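# Slide standing label strip into track above network jacks

## Task

Take the label strip that stands in the box and push it into the track above the network jacks until it reaches the end stop, with its printed face facing outward; it has to stay there by itself, because a strip that stays put only while the robot holds it does not count.

## Robot and tools

Robot: two six-joint arms with parallel grippers, named left_arm and right_arm. They face each other across a table. left_arm's base sits on the +y side at (-0.194, +0.522, +0.083) m with quat_wxyz (+0.832, 0, 0, -0.555). right_arm's base is at (+0.197, -0.518, +0.109) m with quat_wxyz (+0.388, 0, 0, +0.922). The names left and right do not match the sides of any camera image.

Scene frame: origin at the table centre, +z up, table surface at z = +0.020 m. Gripper positions in results are in metres and orientations are quat_wxyz, all in this one frame. The printed hand position can be somewhat wrong, especially when the arm is stretched out. In the gripper's own frame the fingers point along +x and close along y. end_effector_position is the spot between the finger pads, roughly 3 to 4 cm short of the fingertips.

execute_actions takes an "actions" list holding zero or one entry, plus an optional "pictures" boolean (images come by default). An empty list changes nothing and just reports the state. A motion entry looks like {"rows": [[...]], "steps": N}, with N from 1 to 15 (15 if omitted); each control step lasts 1/30 s, each row is used for one step, and the final row repeats to fill the remaining steps. A wait entry is {"steps": N} with no rows, N up to 300, counted from the previous result, and your own reply time eats into it. If a call is refused, nothing reaches the robot.

Every row has exactly 14 numbers, both arms always included: left_arm's waist, shoulder, elbow, wrist pitch, wrist yaw, wrist roll, gripper opening, then the same seven for right_arm. The six joint values are absolute target angles in radians, in the same form as the Joint positions line, not offsets. Ranges: waist -3.054 to 3.054, shoulder 0.000 to 3.142, elbow 0.000 to 2.356, wrist pitch -1.571 to 1.571, wrist yaw -1.571 to 1.571, wrist roll -3.142 to 3.142. A target more than 0.010 rad outside a range and further out than the current angle makes the call refused; true limits may sit up to 0.010 rad either side. Targets beyond a real limit get clipped, and the result then says "joint sent to its limit" (possibly about an earlier motion still running). The opening is an absolute value from -1 to 1: +1 means fully open (0.088 m pad gap), empty fingers touch near -0.80, and anything lower adds nothing. A full close needs at least about 0.5 s.

Motion limits: on every step each joint's target is kept within a set lead of its measured angle (0.211 rad for waist, shoulder and elbow, 0.213 wrist pitch, 0.267 wrist yaw, 0.228 wrist roll), so long moves take several calls. If targets would move a gripper more than 70 mm from where it is, that arm's targets are all pulled back. Friction may leave a joint short of its target or ignore a small change, especially at long reach, so check Joint positions after each move. Between calls the arms keep heading to the last row sent until they settle or a step is HELD; only a new action pushes further.

Result lines: the state line gives each arm's gripper pose and linear and angular velocity. Joint positions and Joint velocities list each arm's six joints and then the pad gap in metres. grip_measured is the measured opening on the command scale; to keep hold of something, command an opening clearly below it, since a bigger gap squeezes harder (about 34 N per pad at most; closing fast can press harder and even pop the fingers open). Readings may be off by about 1 mm per gripper. "joint command not followed" means a clearance check altered or blocked joint targets on some steps; the rest of the row still ran. HELD marks steps where your row was partly or wholly not sent. Joint torque numbers are noisy, offset and nonzero even in free air. A MOTOR HOT line appears from 50 °C; at 95 °C an OVER-TEMPERATURE FAULT holds the arm, and if it does not cool in 30 to 60 s the arm and its gripper go limp. Holding loads heats motors, even while you are thinking.

Load limits per joint in N m: waist 16.6, shoulder 20.6, elbow 20.5, wrist pitch 5.42, wrist yaw 5.4, wrist roll 5.07, including the weight of anything held. Reaching one stops that arm for 10 s and drops the rest of the call.

zoom_image returns an enlarged crop from the latest image of one camera: "camera" is cam_high, cam_low, cam_left_wrist or cam_right_wrist (all 504x504), and "region" is [x0, y0, x1, y1] in pixels from the top-left corner, no larger than 504 by 504. read_manual returns only licence text and moves nothing. finished_scene takes "scene", the number of the current scene, ends it for good and has it checked; the strip must already be seated and stay there on its own. Answering without a tool call ends everything.

Avoid: letting the arms collide or press on each other (mounts count as part of the arm), dropping or slipping the strip, slamming, shoving hard, and knocking anything off the table, which fails the task. Brief tugs on a held part or pushes on loose objects can happen. Smooth, economical motion is preferred.

Each tool is called after "Request:" as name(argument=value, ...) on one line, values as JSON.

## Session

Request:
execute_actions(actions=[])

Scene clock: 0.00 s of 4923.00 s.
left_arm: end_effector_position=(-0.1038, +0.2483, +0.2813) grip_measured=+1.000 end_effector_quat_wxyz=(-0.444, +0.569, -0.505, -0.474) end_effector_velocity=(-0.001, +0.005, -0.001) end_effector_angular_velocity=(+0.023, +0.001, +0.006) | right_arm: end_effector_position=(-0.0213, -0.2905, +0.4292) grip_measured=+1.000 end_effector_quat_wxyz=(+0.392, +0.020, -0.007, +0.920) end_effector_velocity=(+0.000, -0.001, +0.002) end_effector_angular_velocity=(+0.018, +0.006, +0.005)
Joint positions: left_arm=[-0.07   1.516  1.46  -1.355  0.011 -2.912  0.088] | right_arm=[-0.007  0.847  0.645  0.245  0.001  0.002  0.088]
Joint velocities: left_arm=[-0.002 -0.002 -0.002 -0.022 -0.007 -0.007  0.   ] | right_arm=[-0.002 -0.002 -0.007  0.022 -0.007 -0.007  0.   ]
Joint torques (N m, as the arm reports them, + toward a larger angle): no reading
Motor temperatures (°C, as the motors report them): left_arm=[20 31 29 31 21 22] | right_arm=[22 28 32 31 24 22]
Heat: left arm: hottest shoulder 31 °C (+0.0 °C/min); right arm: hottest elbow 32 °C (+0.0 °C/min).

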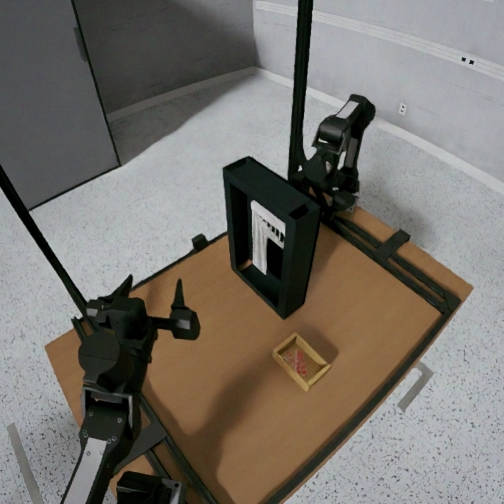

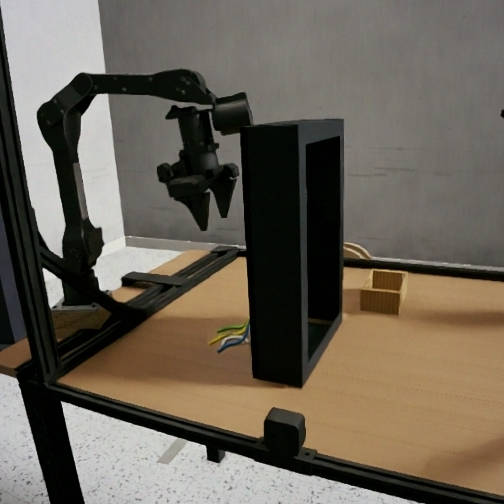

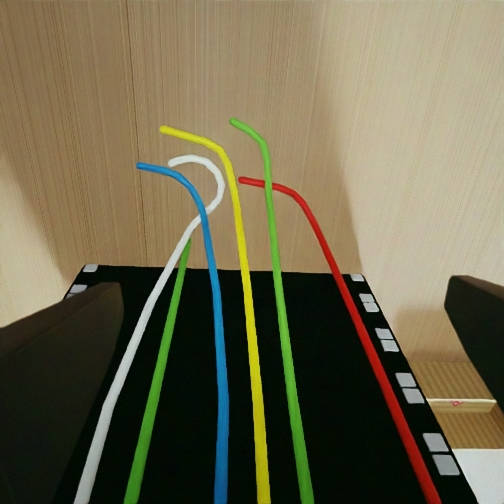

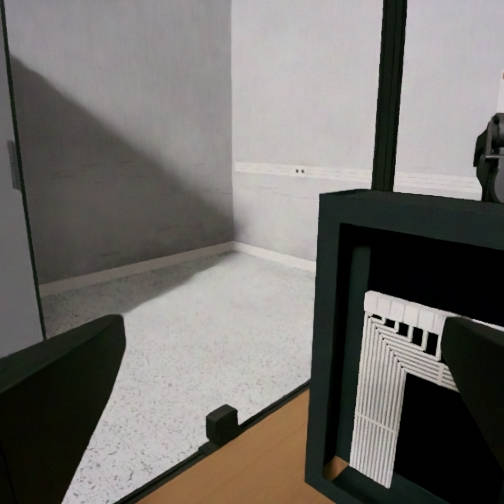

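Request:
zoom_image(camera="cam_high", region=[260, 320, 344, 404])

Request:
zoom_image(camera="cam_low", region=[340, 240, 430, 330])

Region (260, 320, 344, 404) of cam_high's 504x504 image, scaled by 6.000, with more detail than that image has.

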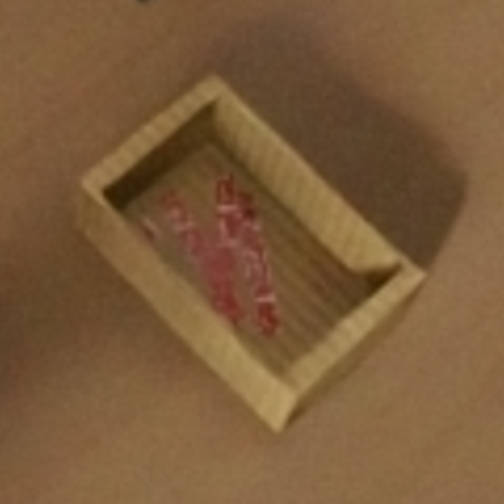

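Region (340, 240, 430, 330) of cam_low's 504x504 image, scaled by 5.600, with more detail than that image has.

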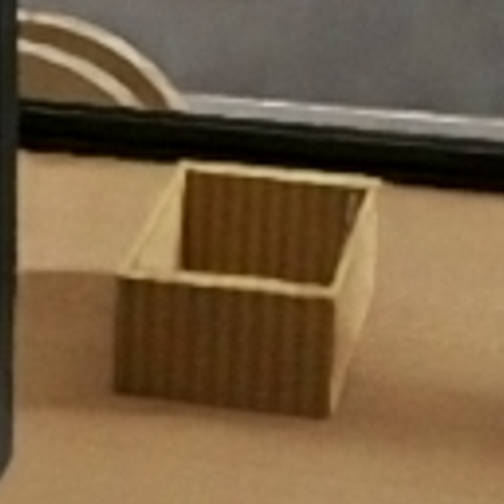

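Request:
execute_actions(actions=[{"rows":[[-0.075,1.49,1.44,-1.345,0.01,-2.92,1,-0.03,0.87,0.66,0.22,0,0,1],[-0.08,1.45,1.405,-1.32,0.01,-2.935,1,-0.07,0.91,0.69,0.17,0,0,1],[-0.088,1.39,1.355,-1.28,0.008,-2.95,1,-0.12,0.96,0.73,0.10,0,0,1],[-0.096,1.32,1.295,-1.235,0.006,-2.97,1,-0.18,1.02,0.78,0.02,0,0,1],[-0.104,1.25,1.235,-1.18,0.004,-2.99,1,-0.245,1.09,0.83,-0.06,0,0,1],[-0.112,1.18,1.17,-1.12,0.002,-3.01,1,-0.31,1.16,0.885,-0.145,0,0,1],[-0.12,1.105,1.105,-1.05,0,-3.03,1,-0.375,1.23,0.94,-0.23,0,0,1],[-0.128,1.03,1.04,-0.975,0,-3.05,1,-0.44,1.30,0.995,-0.315,0,0,1],[-0.136,0.955,0.975,-0.895,0,-3.07,1,-0.505,1.37,1.05,-0.40,0,0,1],[-0.144,0.885,0.915,-0.81,0,-3.085,1,-0.57,1.44,1.10,-0.485,0,0,1],[-0.152,0.82,0.86,-0.725,0,-3.10,1,-0.63,1.51,1.15,-0.57,0,0,1],[-0.158,0.76,0.81,-0.64,0,-3.11,1,-0.68,1.57,1.195,-0.645,0,0,1],[-0.164,0.71,0.765,-0.555,0,-3.12,1,-0.725,1.62,1.235,-0.71,0,0,1],[-0.168,0.67,0.73,-0.475,0,-3.13,1,-0.755,1.66,1.265,-0.76,0,0,1],[-0.17,0.645,0.706,-0.411,0,-3.135,1,-0.774,1.69,1.282,-0.792,0,0,1]],"steps":15}], pictures=false)

Request:
execute_actions(actions=[{"steps":25}])

Scene clock: 61.57 s of 4923.00 s.
left_arm: end_effector_position=(-0.1361, +0.2787, +0.2991) grip_measured=+1.000 end_effector_quat_wxyz=(-0.223, +0.733, -0.588, -0.259) end_effector_velocity=(-0.048, +0.057, +0.120) end_effector_angular_velocity=(-2.069, -0.279, +0.050) | right_arm: end_effector_position=(+0.1225, -0.1207, +0.3282) grip_measured=+1.000 end_effector_quat_wxyz=(+0.602, -0.255, +0.214, +0.726) end_effector_velocity=(+0.504, +0.227, -0.229) end_effector_angular_velocity=(-1.359, -0.264, -1.327)
Joint positions: left_arm=[-0.157  0.811  0.815 -0.701  0.005 -3.109  0.088] | right_arm=[-0.589  1.427  1.153 -0.405 -0.003  0.002  0.088]
Joint velocities: left_arm=[-0.139 -1.751 -1.38   1.707 -0.007 -0.286  0.   ] | right_arm=[-1.326  1.228  1.067 -1.223  0.007 -0.007  0.   ]
Joint torques (N m, as the arm reports them, + toward a larger angle): left_arm=[-0.09 -1.97  5.99  2.07 -0.19 -0.03] | right_arm=[-0.46 -4.81  6.39  0.82  0.06 -0.06]
Motor temperatures (°C, as the motors report them): left_arm=[20 34 33 30 21 22] | right_arm=[22 28 37 36 24 22]
Heat: left arm: hottest shoulder 34 °C (+3.0 °C/min); right arm: hottest elbow 37 °C (+5.0 °C/min).
Steps of this call (steps 1 to 90: nothing new was sent; then 58.07 s passed at rest; steps 91 to 105: all 15 steps of this action). Readings (joint positions):
91: left_arm=[-0.071 1.515 1.460 -1.354 0.011 -2.912] | right_arm=[-0.008 0.848 0.645 0.243 0.001 0.002]
92: left_arm=[-0.071 1.508 1.453 -1.345 0.011 -2.916] | right_arm=[-0.016 0.854 0.650 0.228 -0.000 0.002]
94: left_arm=[-0.078 1.457 1.400 -1.300 0.011 -2.936] | right_arm=[-0.067 0.900 0.692 0.151 -0.003 0.002]
98: left_arm=[-0.107 1.233 1.199 -1.126 0.008 -3.002] | right_arm=[-0.256 1.094 0.844 -0.066 -0.003 0.002]
105: the state above

Scene clock: 62.40 s of 4923.00 s.
left_arm: end_effector_position=(-0.1374, +0.2731, +0.3494) grip_measured=+1.000 end_effector_quat_wxyz=(-0.110, +0.769, -0.616, -0.132) end_effector_velocity=(+0.000, +0.001, -0.002) end_effector_angular_velocity=(+0.009, -0.007, +0.002) | right_arm: end_effector_position=(+0.1976, -0.1409, +0.2247) grip_measured=+1.000 end_effector_quat_wxyz=(+0.582, -0.402, +0.403, +0.580) end_effector_velocity=(-0.000, -0.002, -0.000) end_effector_angular_velocity=(-0.007, +0.004, +0.007)
Joint positions: left_arm=[-0.168  0.65   0.718 -0.413  0.005 -3.133  0.088] | right_arm=[-0.775  1.692  1.271 -0.79   0.     0.002  0.088]
Joint velocities: left_arm=[-0.002 -0.002 -0.002 -0.007 -0.007  0.007  0.   ] | right_arm=[-0.002 -0.002 -0.002 -0.007 -0.007 -0.007  0.   ]
Joint torques (N m, as the arm reports them, + toward a larger angle): left_arm=[-0.17 -1.11  4.98  1.85 -0.18 -0.04] | right_arm=[ 0.01 -8.09  6.8   0.65 -0.05 -0.06]
Motor temperatures (°C, as the motors report them): left_arm=[20 34 33 30 21 22] | right_arm=[22 28 37 36 24 22]
Heat: left arm: hottest shoulder 34 °C (+3.0 °C/min); right arm: hottest elbow 37 °C (+5.1 °C/min).
Steps of this call (steps 1 to 25: the robot went on to your last target). Readings (joint positions):
1: left_arm=[-0.162 0.759 0.776 -0.644 0.005 -3.117] | right_arm=[-0.632 1.467 1.185 -0.448 -0.003 0.002]
2: left_arm=[-0.164 0.719 0.750 -0.586 0.005 -3.122] | right_arm=[-0.671 1.507 1.211 -0.493 -0.002 0.002]
4: left_arm=[-0.166 0.675 0.733 -0.486 0.005 -3.128] | right_arm=[-0.730 1.586 1.249 -0.602 -0.000 0.002]
8: left_arm=[-0.167 0.650 0.729 -0.428 0.005 -3.132] | right_arm=[-0.774 1.684 1.261 -0.759 0.001 0.002]
25: the state above

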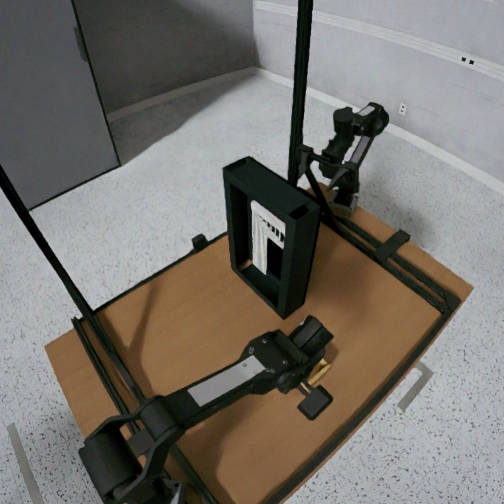

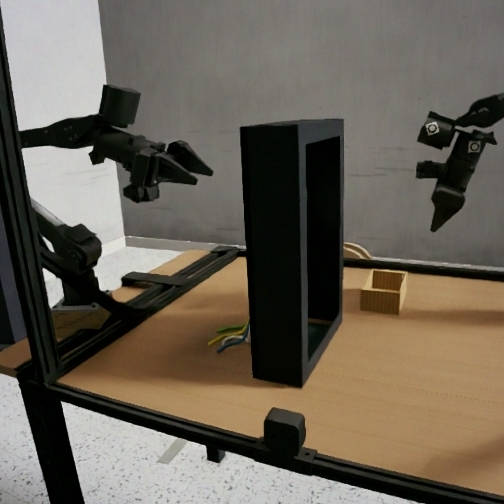

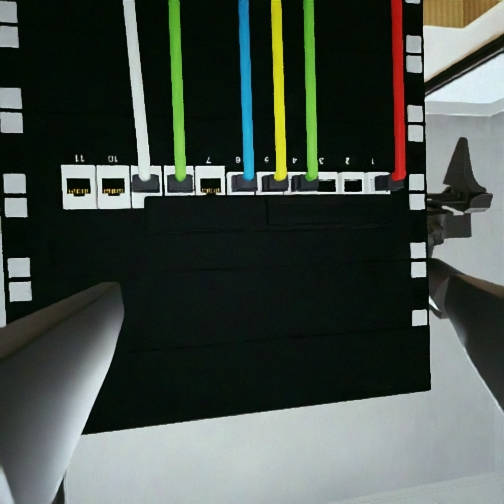

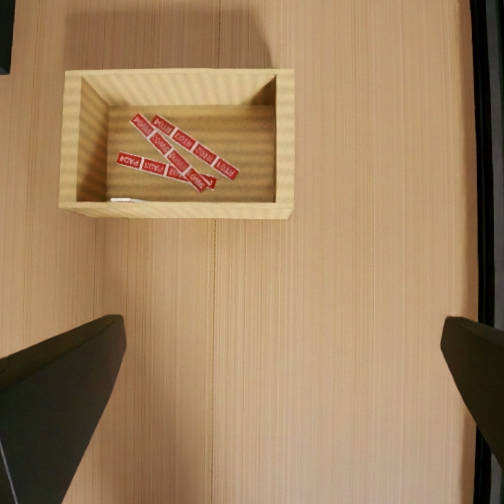

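Request:
zoom_image(camera="cam_left_wrist", region=[240, 150, 440, 260])

Request:
zoom_image(camera="cam_right_wrist", region=[50, 60, 310, 230])

Region (240, 150, 440, 260) of cam_left_wrist's 504x504 image, scaled by 2.520, with more detail than that image has; it fills the top 277 rows of this view, and the rest is white.

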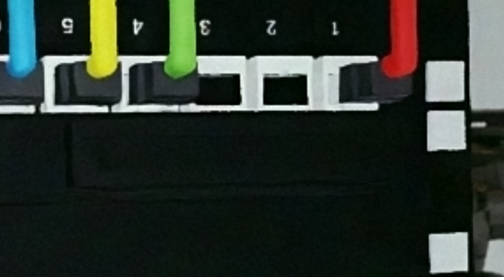

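Region (50, 60, 310, 230) of cam_right_wrist's 504x504 image, scaled by 1.938, with more detail than that image has; it fills the top 330 rows of this view, and the rest is white.

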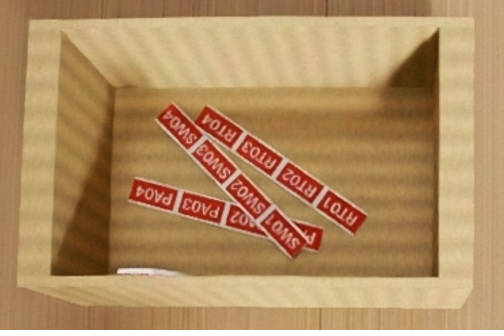

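Request:
execute_actions(actions=[{"rows":[[-0.17,0.65,0.718,-0.413,0,-3.135,1,-0.77,1.71,1.29,-0.795,0,0,1],[-0.17,0.65,0.718,-0.413,0,-3.135,1,-0.765,1.74,1.325,-0.805,0,0,1],[-0.17,0.65,0.718,-0.413,0,-3.135,1,-0.757,1.775,1.365,-0.817,0,0,1],[-0.17,0.65,0.718,-0.413,0,-3.135,1,-0.748,1.815,1.41,-0.83,0,0,1],[-0.17,0.65,0.718,-0.413,0,-3.135,1,-0.739,1.855,1.455,-0.845,0,0,1],[-0.17,0.65,0.718,-0.413,0,-3.135,1,-0.73,1.895,1.50,-0.86,0,0,1],[-0.17,0.65,0.718,-0.413,0,-3.135,1,-0.72,1.94,1.545,-0.875,0,0,1],[-0.17,0.65,0.718,-0.413,0,-3.135,1,-0.71,1.985,1.59,-0.89,0,0,1],[-0.17,0.65,0.718,-0.413,0,-3.135,1,-0.70,2.03,1.635,-0.905,0,0,1],[-0.17,0.65,0.718,-0.413,0,-3.135,1,-0.69,2.07,1.68,-0.92,0,0,1],[-0.17,0.65,0.718,-0.413,0,-3.135,1,-0.682,2.11,1.72,-0.933,0,0,1],[-0.17,0.65,0.718,-0.413,0,-3.135,1,-0.675,2.14,1.755,-0.945,0,0,1],[-0.17,0.65,0.718,-0.413,0,-3.135,1,-0.669,2.165,1.785,-0.954,0,0,1],[-0.17,0.65,0.718,-0.413,0,-3.135,1,-0.665,2.185,1.805,-0.96,0,0,1],[-0.17,0.65,0.718,-0.413,0,-3.135,1,-0.662,2.196,1.82,-0.964,0,0,1]],"steps":15}], pictures=false)

Request:
execute_actions(actions=[{"steps":20}])

Scene clock: 113.10 s of 4923.00 s.
left_arm: end_effector_position=(-0.1375, +0.2732, +0.3493) grip_measured=+1.000 end_effector_quat_wxyz=(-0.110, +0.769, -0.616, -0.132) end_effector_velocity=(+0.000, +0.001, -0.002) end_effector_angular_velocity=(+0.003, +0.019, +0.012) | right_arm: end_effector_position=(+0.1519, -0.0570, +0.1888) grip_measured=+1.000 end_effector_quat_wxyz=(+0.530, -0.455, +0.413, +0.584) end_effector_velocity=(-0.103, +0.104, -0.140) end_effector_angular_velocity=(-0.275, -0.022, +0.207)
Joint positions: left_arm=[-0.168  0.649  0.718 -0.413  0.005 -3.133  0.088] | right_arm=[-0.676  2.129  1.745 -0.94   0.     0.002  0.088]
Joint velocities: left_arm=[-0.002 -0.002 -0.002 -0.007 -0.007 -0.022  0.   ] | right_arm=[ 0.198  0.779  0.716 -0.212 -0.007 -0.007  0.   ]
Joint torques (N m, as the arm reports them, + toward a larger angle): left_arm=[-0.16 -0.61  6.03  1.76 -0.16 -0.04] | right_arm=[ -0.21 -10.44   6.92   0.35  -0.04  -0.06]
Motor temperatures (°C, as the motors report them): left_arm=[20 31 33 36 21 22] | right_arm=[22 35 39 32 24 22]
Heat: left arm: hottest wrist pitch 36 °C (+3.0 °C/min); right arm: hottest elbow 39 °C (+2.0 °C/min).
Steps of this call (steps 1 to 15: the robot went on to your last target; steps 16 to 90: nothing new was sent; then 47.20 s passed at rest; steps 91 to 105: all 15 steps of this action). Readings (joint positions):
91: left_arm=[-0.168 0.649 0.718 -0.413 0.005 -3.133] | right_arm=[-0.775 1.692 1.272 -0.791 0.000 0.002]
92: left_arm=[-0.168 0.649 0.718 -0.413 0.005 -3.133] | right_arm=[-0.774 1.696 1.277 -0.797 0.000 0.002]
94: left_arm=[-0.168 0.649 0.718 -0.413 0.005 -3.133] | right_arm=[-0.770 1.727 1.318 -0.812 0.000 0.002]
98: left_arm=[-0.168 0.649 0.718 -0.413 0.005 -3.133] | right_arm=[-0.740 1.861 1.478 -0.853 0.000 0.002]
105: the state above

Scene clock: 113.77 s of 4923.00 s.
left_arm: end_effector_position=(-0.1375, +0.2732, +0.3493) grip_measured=+1.000 end_effector_quat_wxyz=(-0.110, +0.769, -0.616, -0.132) end_effector_velocity=(-0.001, +0.002, -0.003) end_effector_angular_velocity=(+0.016, +0.008, +0.002) | right_arm: end_effector_position=(+0.1440, -0.0484, +0.1823) grip_measured=+1.000 end_effector_quat_wxyz=(+0.523, -0.462, +0.413, +0.585) end_effector_velocity=(+0.005, -0.002, +0.000) end_effector_angular_velocity=(-0.006, -0.010, -0.002)
Joint positions: left_arm=[-0.168  0.649  0.718 -0.413  0.005 -3.133  0.088] | right_arm=[-0.661  2.183  1.809 -0.962  0.     0.002  0.088]
Joint velocities: left_arm=[-0.007 -0.002  0.002 -0.022 -0.007 -0.007  0.   ] | right_arm=[-0.007 -0.002 -0.002 -0.007  0.007 -0.007  0.   ]
Joint torques (N m, as the arm reports them, + toward a larger angle): left_arm=[-0.15 -0.65  6.03  1.73 -0.13 -0.05] | right_arm=[-0.13 -9.89  6.61  0.49 -0.04 -0.07]
Motor temperatures (°C, as the motors report them): left_arm=[20 31 33 36 21 22] | right_arm=[22 35 39 32 24 22]
Heat: left arm: hottest wrist pitch 36 °C (+3.0 °C/min); right arm: hottest elbow 39 °C (+2.0 °C/min).
Steps of this call (steps 1 to 20: the robot went on to your last target). Readings (joint positions):
1: left_arm=[-0.168 0.649 0.718 -0.413 0.005 -3.133] | right_arm=[-0.669 2.151 1.765 -0.946 0.000 0.002]
2: left_arm=[-0.168 0.649 0.718 -0.413 0.005 -3.133] | right_arm=[-0.665 2.166 1.778 -0.951 0.000 0.002]
4: left_arm=[-0.168 0.649 0.718 -0.413 0.005 -3.133] | right_arm=[-0.661 2.181 1.790 -0.959 0.000 0.002]
8: left_arm=[-0.168 0.649 0.718 -0.413 0.005 -3.133] | right_arm=[-0.661 2.183 1.804 -0.961 0.000 0.002]
20: the state above

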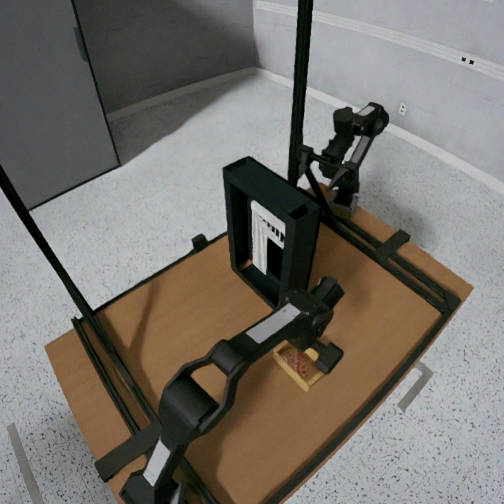

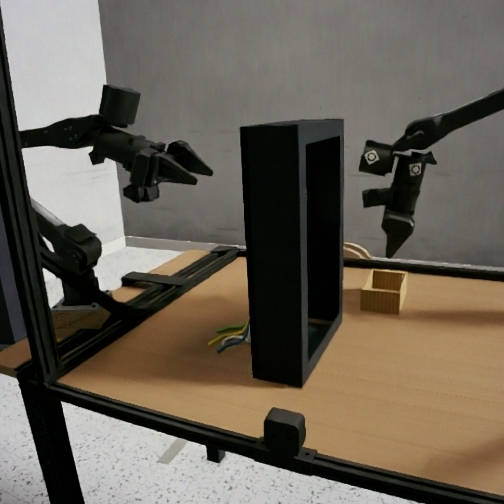

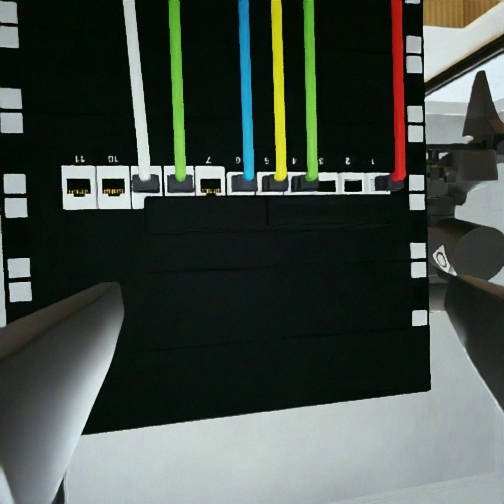

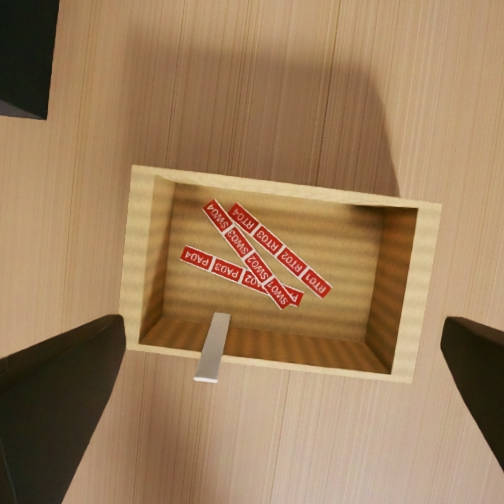

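Request:
execute_actions(actions=[{"rows":[[-0.14,0.66,0.715,-0.39,0.01,-3.08,0.9,-0.658,2.18,1.80,-0.96,0,-0.04,0.9],[-0.09,0.68,0.705,-0.34,0.03,-3.0,0.8,-0.654,2.177,1.79,-0.957,0,-0.11,0.8],[-0.02,0.71,0.69,-0.27,0.06,-2.9,0.7,-0.65,2.173,1.775,-0.953,0,-0.2,0.7],[0.06,0.75,0.675,-0.19,0.11,-2.78,0.6,-0.645,2.169,1.76,-0.949,0,-0.31,0.6],[0.14,0.79,0.66,-0.10,0.17,-2.65,0.5,-0.64,2.165,1.743,-0.945,0,-0.43,0.5],[0.22,0.84,0.643,-0.01,0.24,-2.52,0.4,-0.634,2.16,1.726,-0.94,0,-0.55,0.4],[0.30,0.89,0.626,0.085,0.32,-2.39,0.3,-0.628,2.155,1.709,-0.935,0,-0.67,0.3],[0.375,0.945,0.609,0.18,0.41,-2.26,0.2,-0.622,2.15,1.692,-0.93,0,-0.79,0.2],[0.44,1.0,0.592,0.28,0.50,-2.13,0.1,-0.616,2.145,1.675,-0.926,0,-0.91,0.1],[0.495,1.055,0.575,0.38,0.60,-2.0,0,-0.61,2.141,1.658,-0.922,0,-1.03,0],[0.54,1.11,0.558,0.48,0.70,-1.88,0,-0.605,2.137,1.643,-0.918,0,-1.14,-0.1],[0.575,1.16,0.54,0.57,0.79,-1.77,0,-0.60,2.133,1.63,-0.915,0,-1.24,-0.2],[0.595,1.21,0.525,0.65,0.88,-1.68,0,-0.596,2.13,1.62,-0.912,0,-1.31,-0.31],[0.608,1.25,0.51,0.72,0.95,-1.61,0,-0.593,2.128,1.612,-0.91,0,-1.36,-0.31],[0.615,1.281,0.50,0.779,1.01,-1.571,0,-0.591,2.126,1.606,-0.909,0,-1.39,-0.31]],"steps":15}], pictures=false)

Request:
execute_actions(actions=[{"steps":25}])

Scene clock: 203.70 s of 4923.00 s.
left_arm: end_effector_position=(+0.0069, +0.2491, +0.2867) grip_measured=+0.032 end_effector_quat_wxyz=(-0.317, +0.694, -0.629, +0.146) end_effector_velocity=(+0.072, +0.048, -0.260) end_effector_angular_velocity=(-0.082, -1.449, -1.490) | right_arm: end_effector_position=(+0.1217, -0.0879, +0.1439) grip_measured=-0.198 end_effector_quat_wxyz=(+0.230, -0.660, +0.150, +0.699) end_effector_velocity=(-0.046, -0.070, -0.031) end_effector_angular_velocity=(-0.075, -0.242, +2.082)
Joint positions: left_arm=[ 0.549  1.179  0.547  0.358  0.755 -2.263  0.041] | right_arm=[-0.6    2.162  1.635 -0.919  0.    -0.851  0.029]
Joint velocities: left_arm=[ 0.989  1.35  -0.52   1.751  2.176  1.956 -0.017] | right_arm=[ 0.125 -0.105 -0.286  0.066 -0.022 -1.971 -0.064]
Joint torques (N m, as the arm reports them, + toward a larger angle): left_arm=[-1.26 -3.8   5.06  2.06  0.6   0.14] | right_arm=[ -0.2  -13.97   4.53   0.65  -0.08  -0.1 ]
Motor temperatures (°C, as the motors report them): left_arm=[20 29 36 38 21 22] | right_arm=[22 43 39 30 24 22]
Heat: left arm: hottest wrist pitch 38 °C (+1.0 °C/min); right arm: hottest shoulder 43 °C (+4.0 °C/min).
Steps of this call (steps 1 to 15: the robot went on to your last target; steps 16 to 90: nothing new was sent; then 86.43 s passed at rest; steps 91 to 105: all 15 steps of this action). Readings (joint positions):
91: left_arm=[-0.166 0.650 0.718 -0.412 0.005 -3.125] | right_arm=[-0.661 2.184 1.809 -0.962 0.000 -0.005]
92: left_arm=[-0.153 0.653 0.717 -0.399 0.010 -3.097] | right_arm=[-0.661 2.184 1.809 -0.962 0.001 -0.028]
94: left_arm=[-0.080 0.679 0.710 -0.317 0.045 -2.983] | right_arm=[-0.660 2.184 1.798 -0.957 0.000 -0.132]
98: left_arm=[0.160 0.817 0.673 -0.066 0.236 -2.720] | right_arm=[-0.644 2.181 1.744 -0.943 0.000 -0.394]
105: the state above

Scene clock: 204.53 s of 4923.00 s.
left_arm: end_effector_position=(-0.0009, +0.2499, +0.3117) grip_measured=+0.000 end_effector_quat_wxyz=(+0.500, -0.501, +0.499, -0.500) end_effector_velocity=(-0.000, -0.000, -0.001) end_effector_angular_velocity=(+0.004, +0.014, +0.005) | right_arm: end_effector_position=(+0.1189, -0.0920, +0.1438) grip_measured=-0.310 end_effector_quat_wxyz=(+0.044, -0.698, -0.043, +0.714) end_effector_velocity=(-0.001, -0.004, -0.001) end_effector_angular_velocity=(-0.013, +0.004, +0.011)
Joint positions: left_arm=[ 0.613  1.275  0.502  0.777  1.005 -1.574  0.039] | right_arm=[-0.592  2.149  1.615 -0.912  0.    -1.387  0.024]
Joint velocities: left_arm=[-0.002 -0.002 -0.002 -0.007 -0.007 -0.007 -0.   ] | right_arm=[ 0.002 -0.002 -0.007 -0.007 -0.007 -0.007 -0.   ]
Joint torques (N m, as the arm reports them, + toward a larger angle): left_arm=[ 0.2  -2.82  5.16  1.66  0.17  0.18] | right_arm=[ -0.01 -13.37   4.17   0.54  -0.08  -0.09]
Motor temperatures (°C, as the motors report them): left_arm=[20 29 36 38 21 22] | right_arm=[22 43 39 30 24 22]
Heat: left arm: hottest wrist pitch 38 °C (+1.0 °C/min); right arm: hottest shoulder 43 °C (+4.0 °C/min).
Steps of this call (steps 1 to 25: the robot went on to your last target). Readings (joint positions):
1: left_arm=[0.576 1.217 0.531 0.416 0.827 -2.197] | right_arm=[-0.596 2.158 1.627 -0.917 0.000 -0.916]
2: left_arm=[0.591 1.245 0.518 0.472 0.886 -2.132] | right_arm=[-0.594 2.156 1.622 -0.916 0.000 -0.981]
4: left_arm=[0.603 1.271 0.502 0.591 0.952 -2.003] | right_arm=[-0.592 2.153 1.618 -0.913 0.000 -1.112]
8: left_arm=[0.611 1.274 0.502 0.744 0.994 -1.740] | right_arm=[-0.592 2.150 1.616 -0.912 0.000 -1.321]
25: the state above

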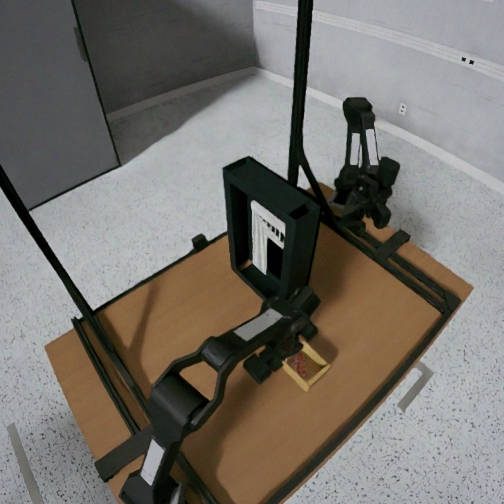

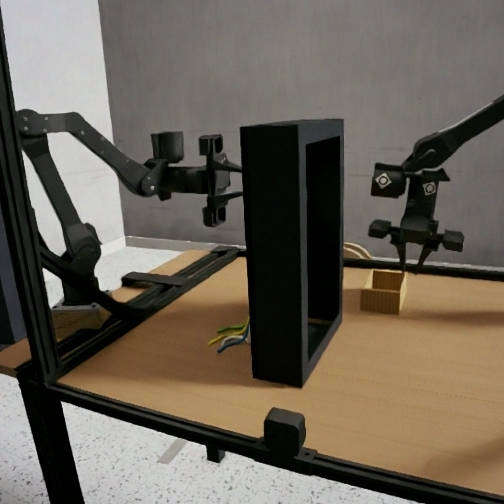

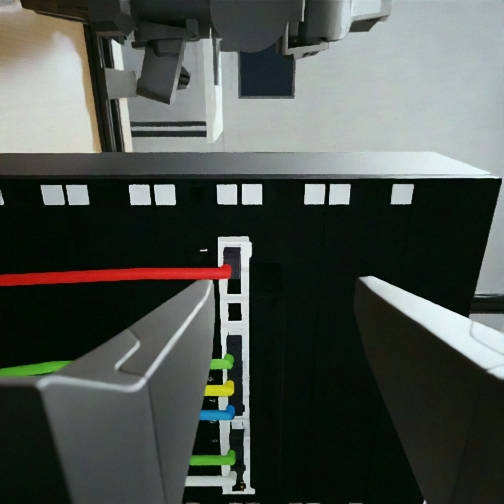

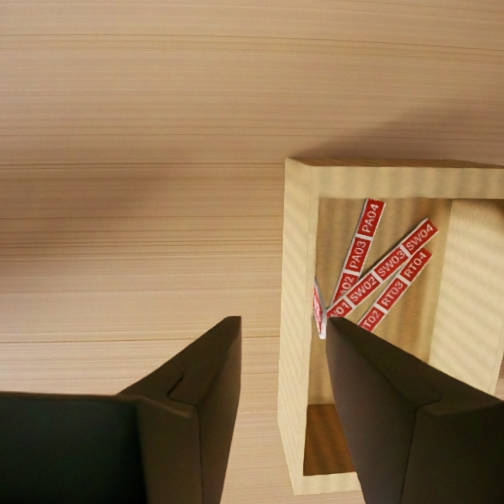

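Request:
execute_actions(actions=[{"rows":[[0.615,1.275,0.502,0.779,1.01,-1.571,0,-0.595,2.15,1.63,-0.914,0,-1.39,-0.31],[0.615,1.275,0.502,0.779,1.01,-1.571,0,-0.597,2.157,1.64,-0.916,0,-1.392,-0.31],[0.615,1.275,0.502,0.779,1.01,-1.571,0,-0.599,2.164,1.65,-0.918,0,-1.394,-0.31],[0.615,1.275,0.502,0.779,1.01,-1.571,0,-0.601,2.171,1.66,-0.92,0,-1.396,-0.31],[0.615,1.275,0.502,0.779,1.01,-1.571,0,-0.602,2.178,1.67,-0.922,0,-1.398,-0.31],[0.615,1.275,0.502,0.779,1.01,-1.571,0,-0.603,2.185,1.68,-0.925,0,-1.40,-0.31],[0.615,1.275,0.502,0.779,1.01,-1.571,0,-0.603,2.192,1.688,-0.928,0,-1.40,-0.31],[0.615,1.275,0.502,0.779,1.01,-1.571,0,-0.603,2.198,1.694,-0.93,0,-1.40,-0.31],[0.615,1.275,0.502,0.779,1.01,-1.571,0,-0.603,2.203,1.694,-0.932,0,-1.40,-0.31]],"steps":15}], pictures=false)

Request:
execute_actions(actions=[{"steps":12}])

Request:
zoom_image(camera="cam_left_wrist", region=[200, 220, 340, 360])

Scene clock: 229.30 s of 4923.00 s.
left_arm: end_effector_position=(-0.0009, +0.2499, +0.3116) grip_measured=+0.000 end_effector_quat_wxyz=(+0.500, -0.501, +0.499, -0.500) end_effector_velocity=(-0.001, -0.001, -0.003) end_effector_angular_velocity=(+0.012, +0.026, -0.000) | right_arm: end_effector_position=(+0.1204, -0.0788, +0.1462) grip_measured=-0.310 end_effector_quat_wxyz=(+0.048, -0.697, -0.047, +0.714) end_effector_velocity=(+0.000, -0.003, -0.024) end_effector_angular_velocity=(-0.052, -0.001, -0.009)
Joint positions: left_arm=[ 0.613  1.276  0.502  0.777  1.005 -1.573  0.039] | right_arm=[-0.6    2.185  1.681 -0.93   0.    -1.397  0.024]
Joint velocities: left_arm=[-0.007 -0.002 -0.002 -0.022 -0.007 -0.007 -0.   ] | right_arm=[-0.002  0.056 -0.002  0.007 -0.007  0.007 -0.   ]
Joint torques (N m, as the arm reports them, + toward a larger angle): left_arm=[ 0.32 -3.29  5.42  1.63  0.19  0.16] | right_arm=[-0.25 -9.34  6.4   0.3  -0.1  -0.09]
Motor temperatures (°C, as the motors report them): left_arm=[20 30 35 37 21 22] | right_arm=[22 50 37 30 24 22]
Heat: left arm: hottest wrist pitch 37 °C (+0.0 °C/min); right arm: hottest shoulder 50 °C (+9.1 °C/min). Fold the right arm in close to its base before you think long.
MOTOR HOT: a motor of the right arm reached 50 °C. Now the hottest motor of the right arm, joint 2 (shoulder), reports 50 °C. The temperature limit of the motors' drives, at which the controller stops that arm, is 95 °C. To cool a motor, set the load down, stop pushing, or move to a pose that needs little force.
Steps of this call (steps 1 to 30: the robot went on to your last target; steps 31 to 90: nothing new was sent; then 21.27 s passed at rest; steps 91 to 105: all 15 steps of this action). Readings (joint positions):
91: left_arm=[0.613 1.276 0.502 0.777 1.005 -1.573] | right_arm=[-0.592 2.149 1.614 -0.911 0.000 -1.387]
92: left_arm=[0.613 1.276 0.502 0.777 1.005 -1.573] | right_arm=[-0.592 2.149 1.615 -0.912 0.000 -1.387]
94: left_arm=[0.613 1.276 0.502 0.777 1.005 -1.573] | right_arm=[-0.592 2.149 1.625 -0.915 0.000 -1.390]
98: left_arm=[0.613 1.276 0.502 0.777 1.005 -1.573] | right_arm=[-0.598 2.162 1.664 -0.920 0.000 -1.395]
105: the state above

Scene clock: 229.70 s of 4923.00 s.
left_arm: end_effector_position=(-0.0009, +0.2499, +0.3116) grip_measured=+0.000 end_effector_quat_wxyz=(+0.500, -0.501, +0.499, -0.500) end_effector_velocity=(-0.001, -0.001, -0.006) end_effector_angular_velocity=(+0.020, +0.024, +0.000) | right_arm: end_effector_position=(+0.1204, -0.0786, +0.1455) grip_measured=-0.310 end_effector_quat_wxyz=(+0.048, -0.697, -0.047, +0.714) end_effector_velocity=(+0.002, -0.002, +0.000) end_effector_angular_velocity=(-0.008, +0.005, +0.001)
Joint positions: left_arm=[ 0.613  1.276  0.502  0.777  1.005 -1.573  0.039] | right_arm=[-0.6    2.188  1.682 -0.93   0.    -1.397  0.024]
Joint velocities: left_arm=[-0.007 -0.002 -0.002 -0.037 -0.007  0.007 -0.   ] | right_arm=[-0.007 -0.002 -0.002 -0.007 -0.007 -0.007 -0.   ]
Joint torques (N m, as the arm reports them, + toward a larger angle): left_arm=[ 0.28 -3.4   5.34  1.65  0.17  0.15] | right_arm=[-0.28 -9.21  6.32  0.29 -0.08 -0.09]
Motor temperatures (°C, as the motors report them): left_arm=[20 30 35 37 21 22] | right_arm=[22 50 37 30 24 22]
Heat: left arm: hottest wrist pitch 37 °C (+0.0 °C/min); right arm: hottest shoulder 50 °C (+9.0 °C/min). Fold the right arm in close to its base before you think long.
MOTOR HOT: still on. Now the hottest motor of the right arm, joint 2 (shoulder), reports 50 °C; a drive's own limit is 95 °C.
Steps of this call (steps 1 to 12: the robot went on to your last target). Readings (joint positions):
1: left_arm=[0.613 1.276 0.502 0.777 1.005 -1.573] | right_arm=[-0.600 2.187 1.681 -0.930 0.000 -1.397]
2: left_arm=[0.613 1.276 0.502 0.777 1.005 -1.573] | right_arm=[-0.600 2.188 1.681 -0.930 0.000 -1.397]
4: left_arm=[0.613 1.276 0.502 0.777 1.005 -1.573] | right_arm=[-0.600 2.188 1.682 -0.930 0.000 -1.397]
8: left_arm=[0.613 1.276 0.502 0.777 1.005 -1.573] | right_arm=[-0.600 2.188 1.682 -0.930 0.000 -1.397]
12: the state above

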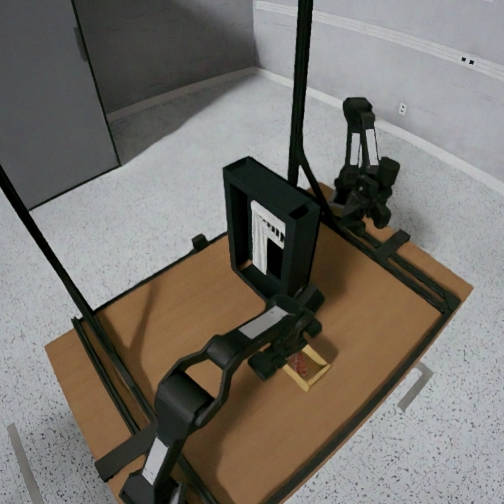

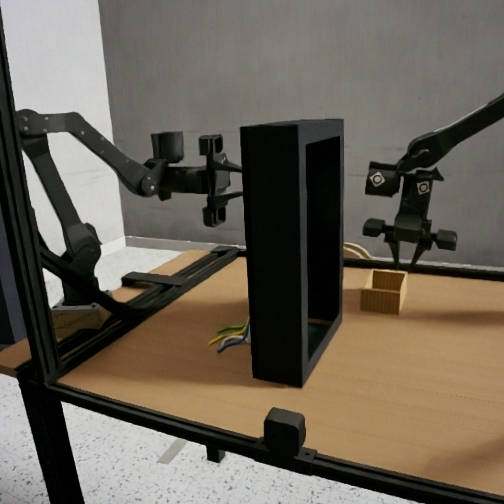

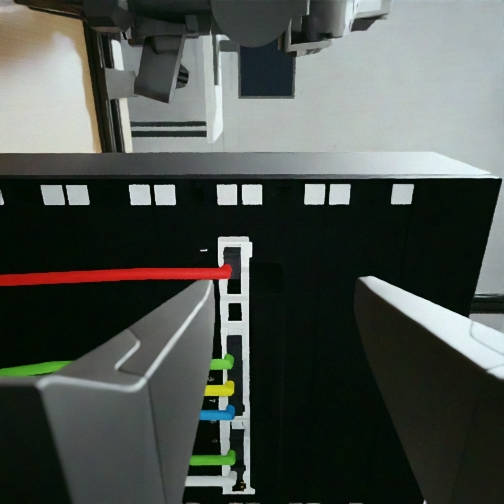

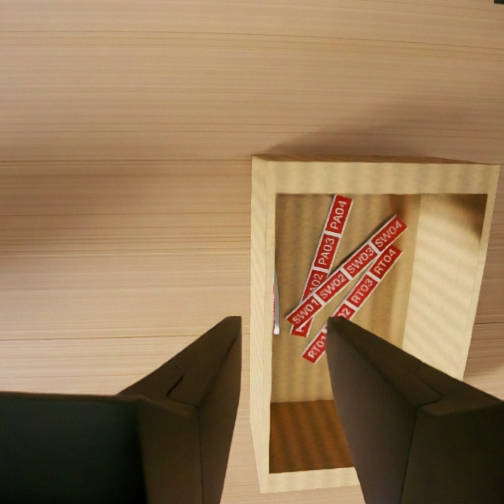

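Region (200, 220, 340, 360) of cam_left_wrist's 504x504 image, scaled by 3.600, with more detail than that image has.

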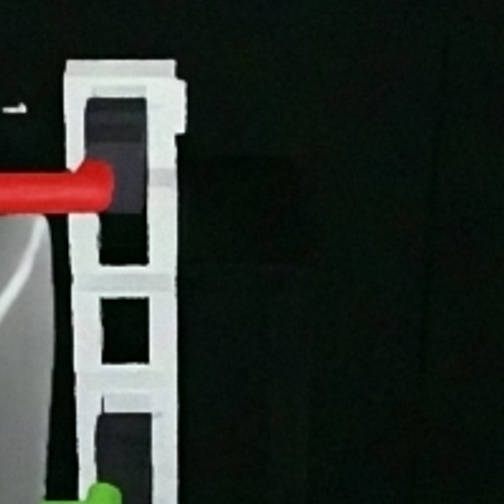

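Request:
execute_actions(actions=[{"rows":[[0.615,1.275,0.502,0.779,1.01,-1.571,0,-0.603,2.206,1.672,-0.924,0,-1.40,-0.31],[0.615,1.275,0.502,0.779,1.01,-1.571,0,-0.603,2.209,1.668,-0.918,0,-1.40,-0.31],[0.615,1.275,0.502,0.779,1.01,-1.571,0,-0.603,2.212,1.665,-0.912,0,-1.40,-0.31],[0.615,1.275,0.502,0.779,1.01,-1.571,0,-0.603,2.215,1.661,-0.906,0,-1.40,-0.31],[0.615,1.275,0.502,0.779,1.01,-1.571,0,-0.603,2.218,1.658,-0.90,0,-1.40,-0.31],[0.615,1.275,0.502,0.779,1.01,-1.571,0,-0.603,2.221,1.654,-0.893,0,-1.40,-0.31],[0.615,1.275,0.502,0.779,1.01,-1.571,0,-0.603,2.224,1.651,-0.886,0,-1.40,-0.31],[0.615,1.275,0.502,0.779,1.01,-1.571,0,-0.603,2.227,1.647,-0.88,0,-1.40,-0.31],[0.615,1.275,0.502,0.779,1.01,-1.571,0,-0.603,2.23,1.644,-0.873,0,-1.40,-0.31],[0.615,1.275,0.502,0.779,1.01,-1.571,0,-0.603,2.233,1.64,-0.867,0,-1.40,-0.31],[0.615,1.275,0.502,0.779,1.01,-1.571,0,-0.603,2.235,1.637,-0.861,0,-1.40,-0.31],[0.615,1.275,0.502,0.779,1.01,-1.571,0,-0.603,2.237,1.634,-0.855,0,-1.40,-0.31]],"steps":15}], pictures=false)

Request:
execute_actions(actions=[{"steps":12}])

Request:
zoom_image(camera="cam_low", region=[360, 230, 440, 300])

Scene clock: 247.70 s of 4923.00 s.
left_arm: end_effector_position=(-0.0009, +0.2499, +0.3116) grip_measured=+0.000 end_effector_quat_wxyz=(+0.500, -0.501, +0.499, -0.500) end_effector_velocity=(+0.001, +0.001, -0.001) end_effector_angular_velocity=(+0.004, +0.014, +0.010) | right_arm: end_effector_position=(+0.1203, -0.0782, +0.1227) grip_measured=-0.310 end_effector_quat_wxyz=(+0.045, -0.698, -0.045, +0.713) end_effector_velocity=(+0.001, -0.008, -0.032) end_effector_angular_velocity=(-0.047, -0.002, +0.006)
Joint positions: left_arm=[ 0.613  1.276  0.502  0.777  1.005 -1.573  0.039] | right_arm=[-0.6    2.221  1.643 -0.863  0.    -1.397  0.024]
Joint velocities: left_arm=[ 0.002 -0.002 -0.002 -0.007 -0.007 -0.007 -0.   ] | right_arm=[-0.002  0.046 -0.051  0.051 -0.007 -0.007 -0.   ]
Joint torques (N m, as the arm reports them, + toward a larger angle): left_arm=[ 0.31 -3.2   5.37  1.65  0.17  0.15] | right_arm=[-0.24 -9.52  4.44  0.59 -0.1  -0.08]
Motor temperatures (°C, as the motors report them): left_arm=[20 30 35 37 21 22] | right_arm=[22 47 38 30 24 22]
Heat: left arm: hottest wrist pitch 37 °C (-1.0 °C/min); right arm: hottest shoulder 47 °C (+5.0 °C/min).
MOTOR HOT: cleared. Now the hottest motor of the right arm, joint 2 (shoulder), reports 47 °C.
Steps of this call (steps 1 to 15: the robot went on to your last target; steps 16 to 90: nothing new was sent; then 14.50 s passed at rest; steps 91 to 105: all 15 steps of this action). Readings (joint positions):
91: left_arm=[0.613 1.276 0.502 0.777 1.005 -1.573] | right_arm=[-0.600 2.188 1.683 -0.930 0.000 -1.397]
92: left_arm=[0.613 1.276 0.502 0.777 1.005 -1.573] | right_arm=[-0.600 2.188 1.683 -0.930 0.000 -1.397]
94: left_arm=[0.613 1.276 0.502 0.777 1.005 -1.573] | right_arm=[-0.600 2.190 1.679 -0.920 0.000 -1.397]
98: left_arm=[0.613 1.276 0.502 0.777 1.005 -1.573] | right_arm=[-0.600 2.198 1.667 -0.898 0.000 -1.397]
105: the state above

Scene clock: 248.10 s of 4923.00 s.
left_arm: end_effector_position=(-0.0009, +0.2499, +0.3116) grip_measured=+0.000 end_effector_quat_wxyz=(+0.500, -0.501, +0.499, -0.500) end_effector_velocity=(-0.000, -0.000, -0.006) end_effector_angular_velocity=(+0.020, +0.038, +0.005) | right_arm: end_effector_position=(+0.1202, -0.0778, +0.1217) grip_measured=-0.310 end_effector_quat_wxyz=(+0.046, -0.698, -0.046, +0.713) end_effector_velocity=(+0.001, +0.006, +0.002) end_effector_angular_velocity=(+0.025, +0.011, +0.001)
Joint positions: left_arm=[ 0.613  1.276  0.502  0.777  1.005 -1.573  0.039] | right_arm=[-0.6    2.222  1.641 -0.858  0.    -1.397  0.024]
Joint velocities: left_arm=[-0.002 -0.002 -0.002 -0.037 -0.007 -0.007  0.   ] | right_arm=[-0.007 -0.002  0.002  0.022 -0.007 -0.007 -0.   ]
Joint torques (N m, as the arm reports them, + toward a larger angle): left_arm=[ 0.31 -3.43  5.44  1.64  0.15  0.15] | right_arm=[-0.26 -9.34  4.25  0.55 -0.09 -0.09]
Motor temperatures (°C, as the motors report them): left_arm=[20 30 35 37 21 22] | right_arm=[22 47 38 30 24 22]
Heat: left arm: hottest wrist pitch 37 °C (-1.0 °C/min); right arm: hottest shoulder 47 °C (+5.1 °C/min).
Steps of this call (steps 1 to 12: the robot went on to your last target). Readings (joint positions):
1: left_arm=[0.613 1.276 0.502 0.777 1.005 -1.573] | right_arm=[-0.600 2.222 1.642 -0.862 0.000 -1.397]
2: left_arm=[0.613 1.276 0.502 0.777 1.005 -1.573] | right_arm=[-0.600 2.222 1.641 -0.861 0.000 -1.397]
4: left_arm=[0.613 1.276 0.502 0.777 1.005 -1.573] | right_arm=[-0.600 2.222 1.641 -0.859 0.000 -1.397]
8: left_arm=[0.613 1.276 0.502 0.777 1.005 -1.573] | right_arm=[-0.600 2.222 1.641 -0.858 0.000 -1.397]
12: the state above

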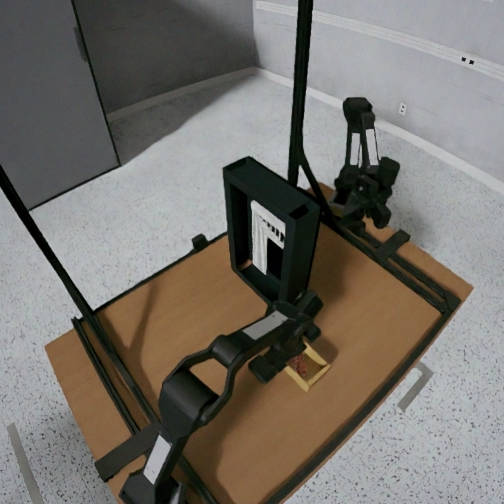

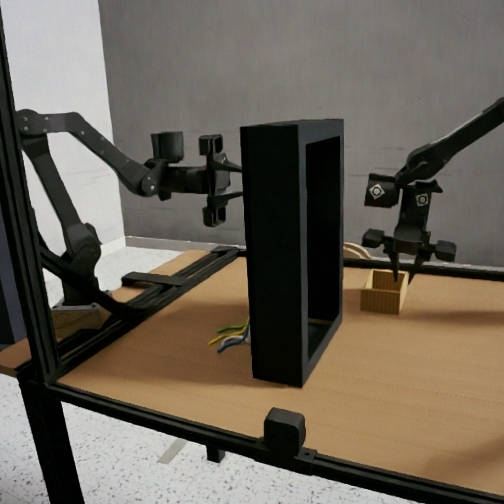

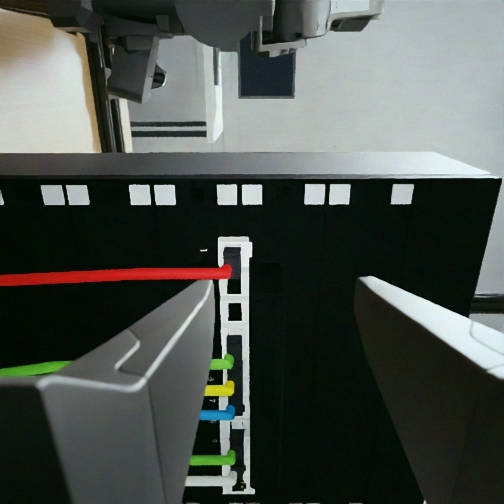

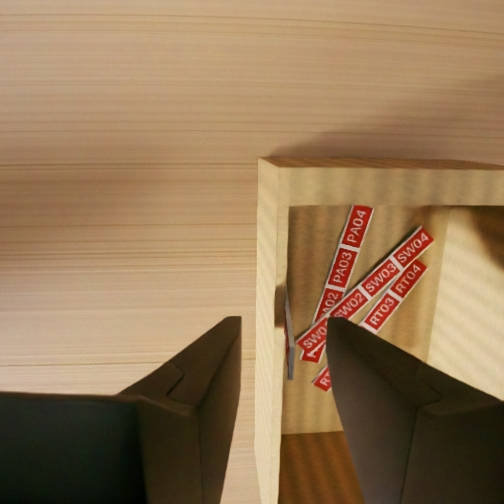

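Region (360, 230, 440, 300) of cam_low's 504x504 image, scaled by 6.300, with more detail than that image has; it fills the top 441 rows of this view, and the rest is white.

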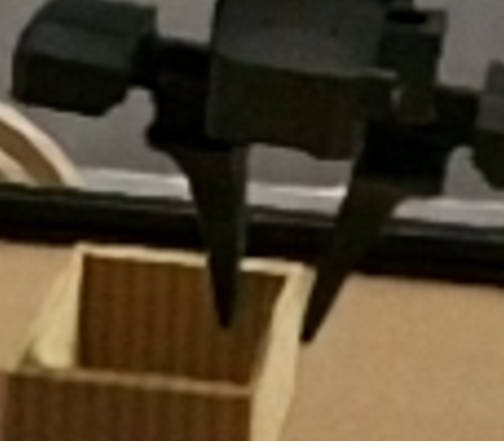

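Request:
execute_actions(actions=[{"rows":[[0.615,1.275,0.502,0.779,1.01,-1.571,0,-0.603,2.232,1.652,-0.858,0,-1.40,-0.33],[0.615,1.275,0.502,0.779,1.01,-1.571,0,-0.603,2.232,1.656,-0.862,0,-1.40,-0.35],[0.615,1.275,0.502,0.779,1.01,-1.571,0,-0.603,2.232,1.66,-0.866,0,-1.40,-0.37],[0.615,1.275,0.502,0.779,1.01,-1.571,0,-0.603,2.232,1.664,-0.871,0,-1.40,-0.39],[0.615,1.275,0.502,0.779,1.01,-1.571,0,-0.603,2.232,1.667,-0.876,0,-1.40,-0.41],[0.615,1.275,0.502,0.779,1.01,-1.571,0,-0.603,2.232,1.67,-0.88,0,-1.40,-0.43],[0.615,1.275,0.502,0.779,1.01,-1.571,0,-0.603,2.232,1.67,-0.88,0,-1.40,-0.45],[0.615,1.275,0.502,0.779,1.01,-1.571,0,-0.603,2.232,1.67,-0.88,0,-1.40,-0.47],[0.615,1.275,0.502,0.779,1.01,-1.571,0,-0.603,2.232,1.67,-0.88,0,-1.40,-0.50],[0.615,1.275,0.502,0.779,1.01,-1.571,0,-0.603,2.232,1.67,-0.88,0,-1.40,-0.53],[0.615,1.275,0.502,0.779,1.01,-1.571,0,-0.603,2.232,1.67,-0.88,0,-1.40,-0.56],[0.615,1.275,0.502,0.779,1.01,-1.571,0,-0.603,2.232,1.67,-0.88,0,-1.40,-0.59],[0.615,1.275,0.502,0.779,1.01,-1.571,0,-0.603,2.232,1.67,-0.88,0,-1.40,-0.62]],"steps":15}])

Request:
zoom_image(camera="cam_right_wrist", region=[220, 260, 360, 400])

Scene clock: 270.13 s of 4923.00 s.
left_arm: end_effector_position=(-0.0008, +0.2500, +0.3116) grip_measured=+0.000 end_effector_quat_wxyz=(+0.500, -0.501, +0.499, -0.500) end_effector_velocity=(-0.001, -0.001, -0.002) end_effector_angular_velocity=(+0.009, +0.022, -0.000) | right_arm: end_effector_position=(+0.1203, -0.0771, +0.1254) grip_measured=-0.589 end_effector_quat_wxyz=(+0.045, -0.698, -0.044, +0.713) end_effector_velocity=(+0.003, -0.005, -0.000) end_effector_angular_velocity=(-0.023, +0.004, -0.014)
Joint positions: left_arm=[ 0.613  1.276  0.502  0.778  1.005 -1.573  0.039] | right_arm=[-0.601  2.223  1.658 -0.878  0.    -1.397  0.01 ]
Joint velocities: left_arm=[-0.007 -0.002  0.002 -0.022 -0.007 -0.007 -0.   ] | right_arm=[-0.007 -0.002 -0.002 -0.022 -0.007  0.007 -0.018]
Joint torques (N m, as the arm reports them, + toward a larger angle): left_arm=[-0.02 -3.37  5.34  1.65  0.16  0.16] | right_arm=[ -0.24 -10.03   6.22   0.27  -0.09  -0.08]
Motor temperatures (°C, as the motors report them): left_arm=[20 31 35 37 21 22] | right_arm=[22 46 36 30 24 22]
Heat: left arm: hottest wrist pitch 37 °C (-1.0 °C/min); right arm: hottest shoulder 46 °C (+1.0 °C/min).
Steps of this call (steps 1 to 15: the robot went on to your last target; steps 16 to 90: nothing new was sent; then 18.53 s passed at rest; steps 91 to 105: all 15 steps of this action). Readings (joint positions):
91: left_arm=[0.613 1.276 0.502 0.778 1.005 -1.573] | right_arm=[-0.601 2.223 1.641 -0.858 0.000 -1.397]
92: left_arm=[0.613 1.276 0.502 0.778 1.005 -1.573] | right_arm=[-0.601 2.223 1.641 -0.858 0.000 -1.397]
94: left_arm=[0.613 1.276 0.502 0.778 1.005 -1.573] | right_arm=[-0.601 2.223 1.643 -0.861 0.000 -1.397]
98: left_arm=[0.613 1.276 0.502 0.778 1.005 -1.573] | right_arm=[-0.601 2.223 1.654 -0.873 0.000 -1.397]
105: the state above

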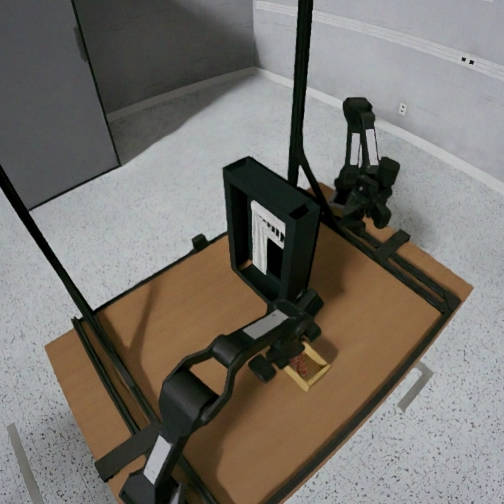

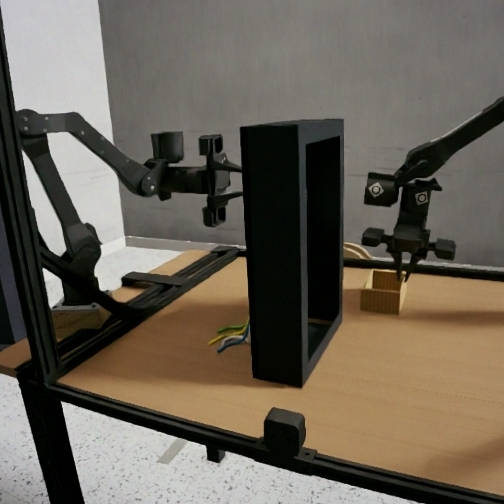

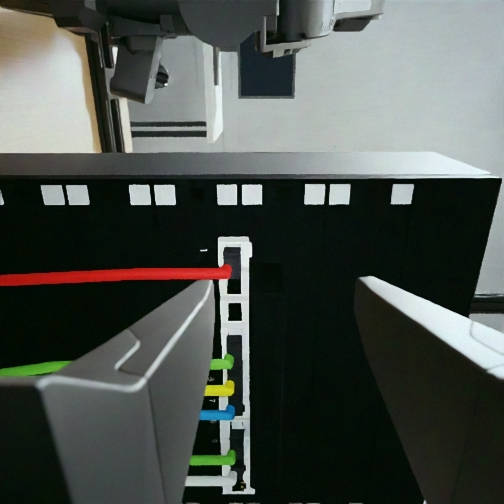

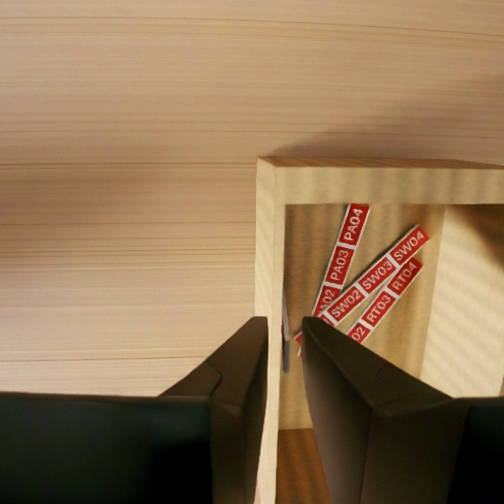

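Region (220, 260, 360, 400) of cam_right_wrist's 504x504 image, scaled by 3.600, with more detail than that image has.

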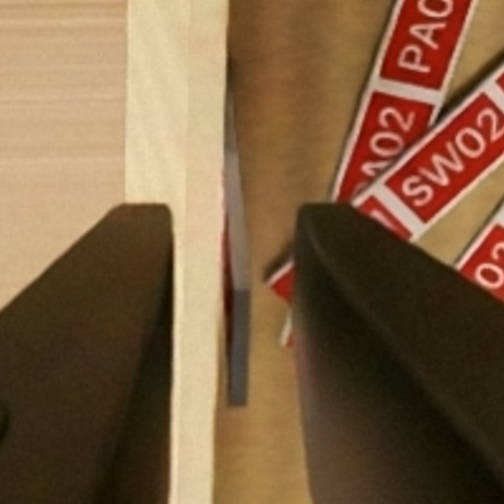

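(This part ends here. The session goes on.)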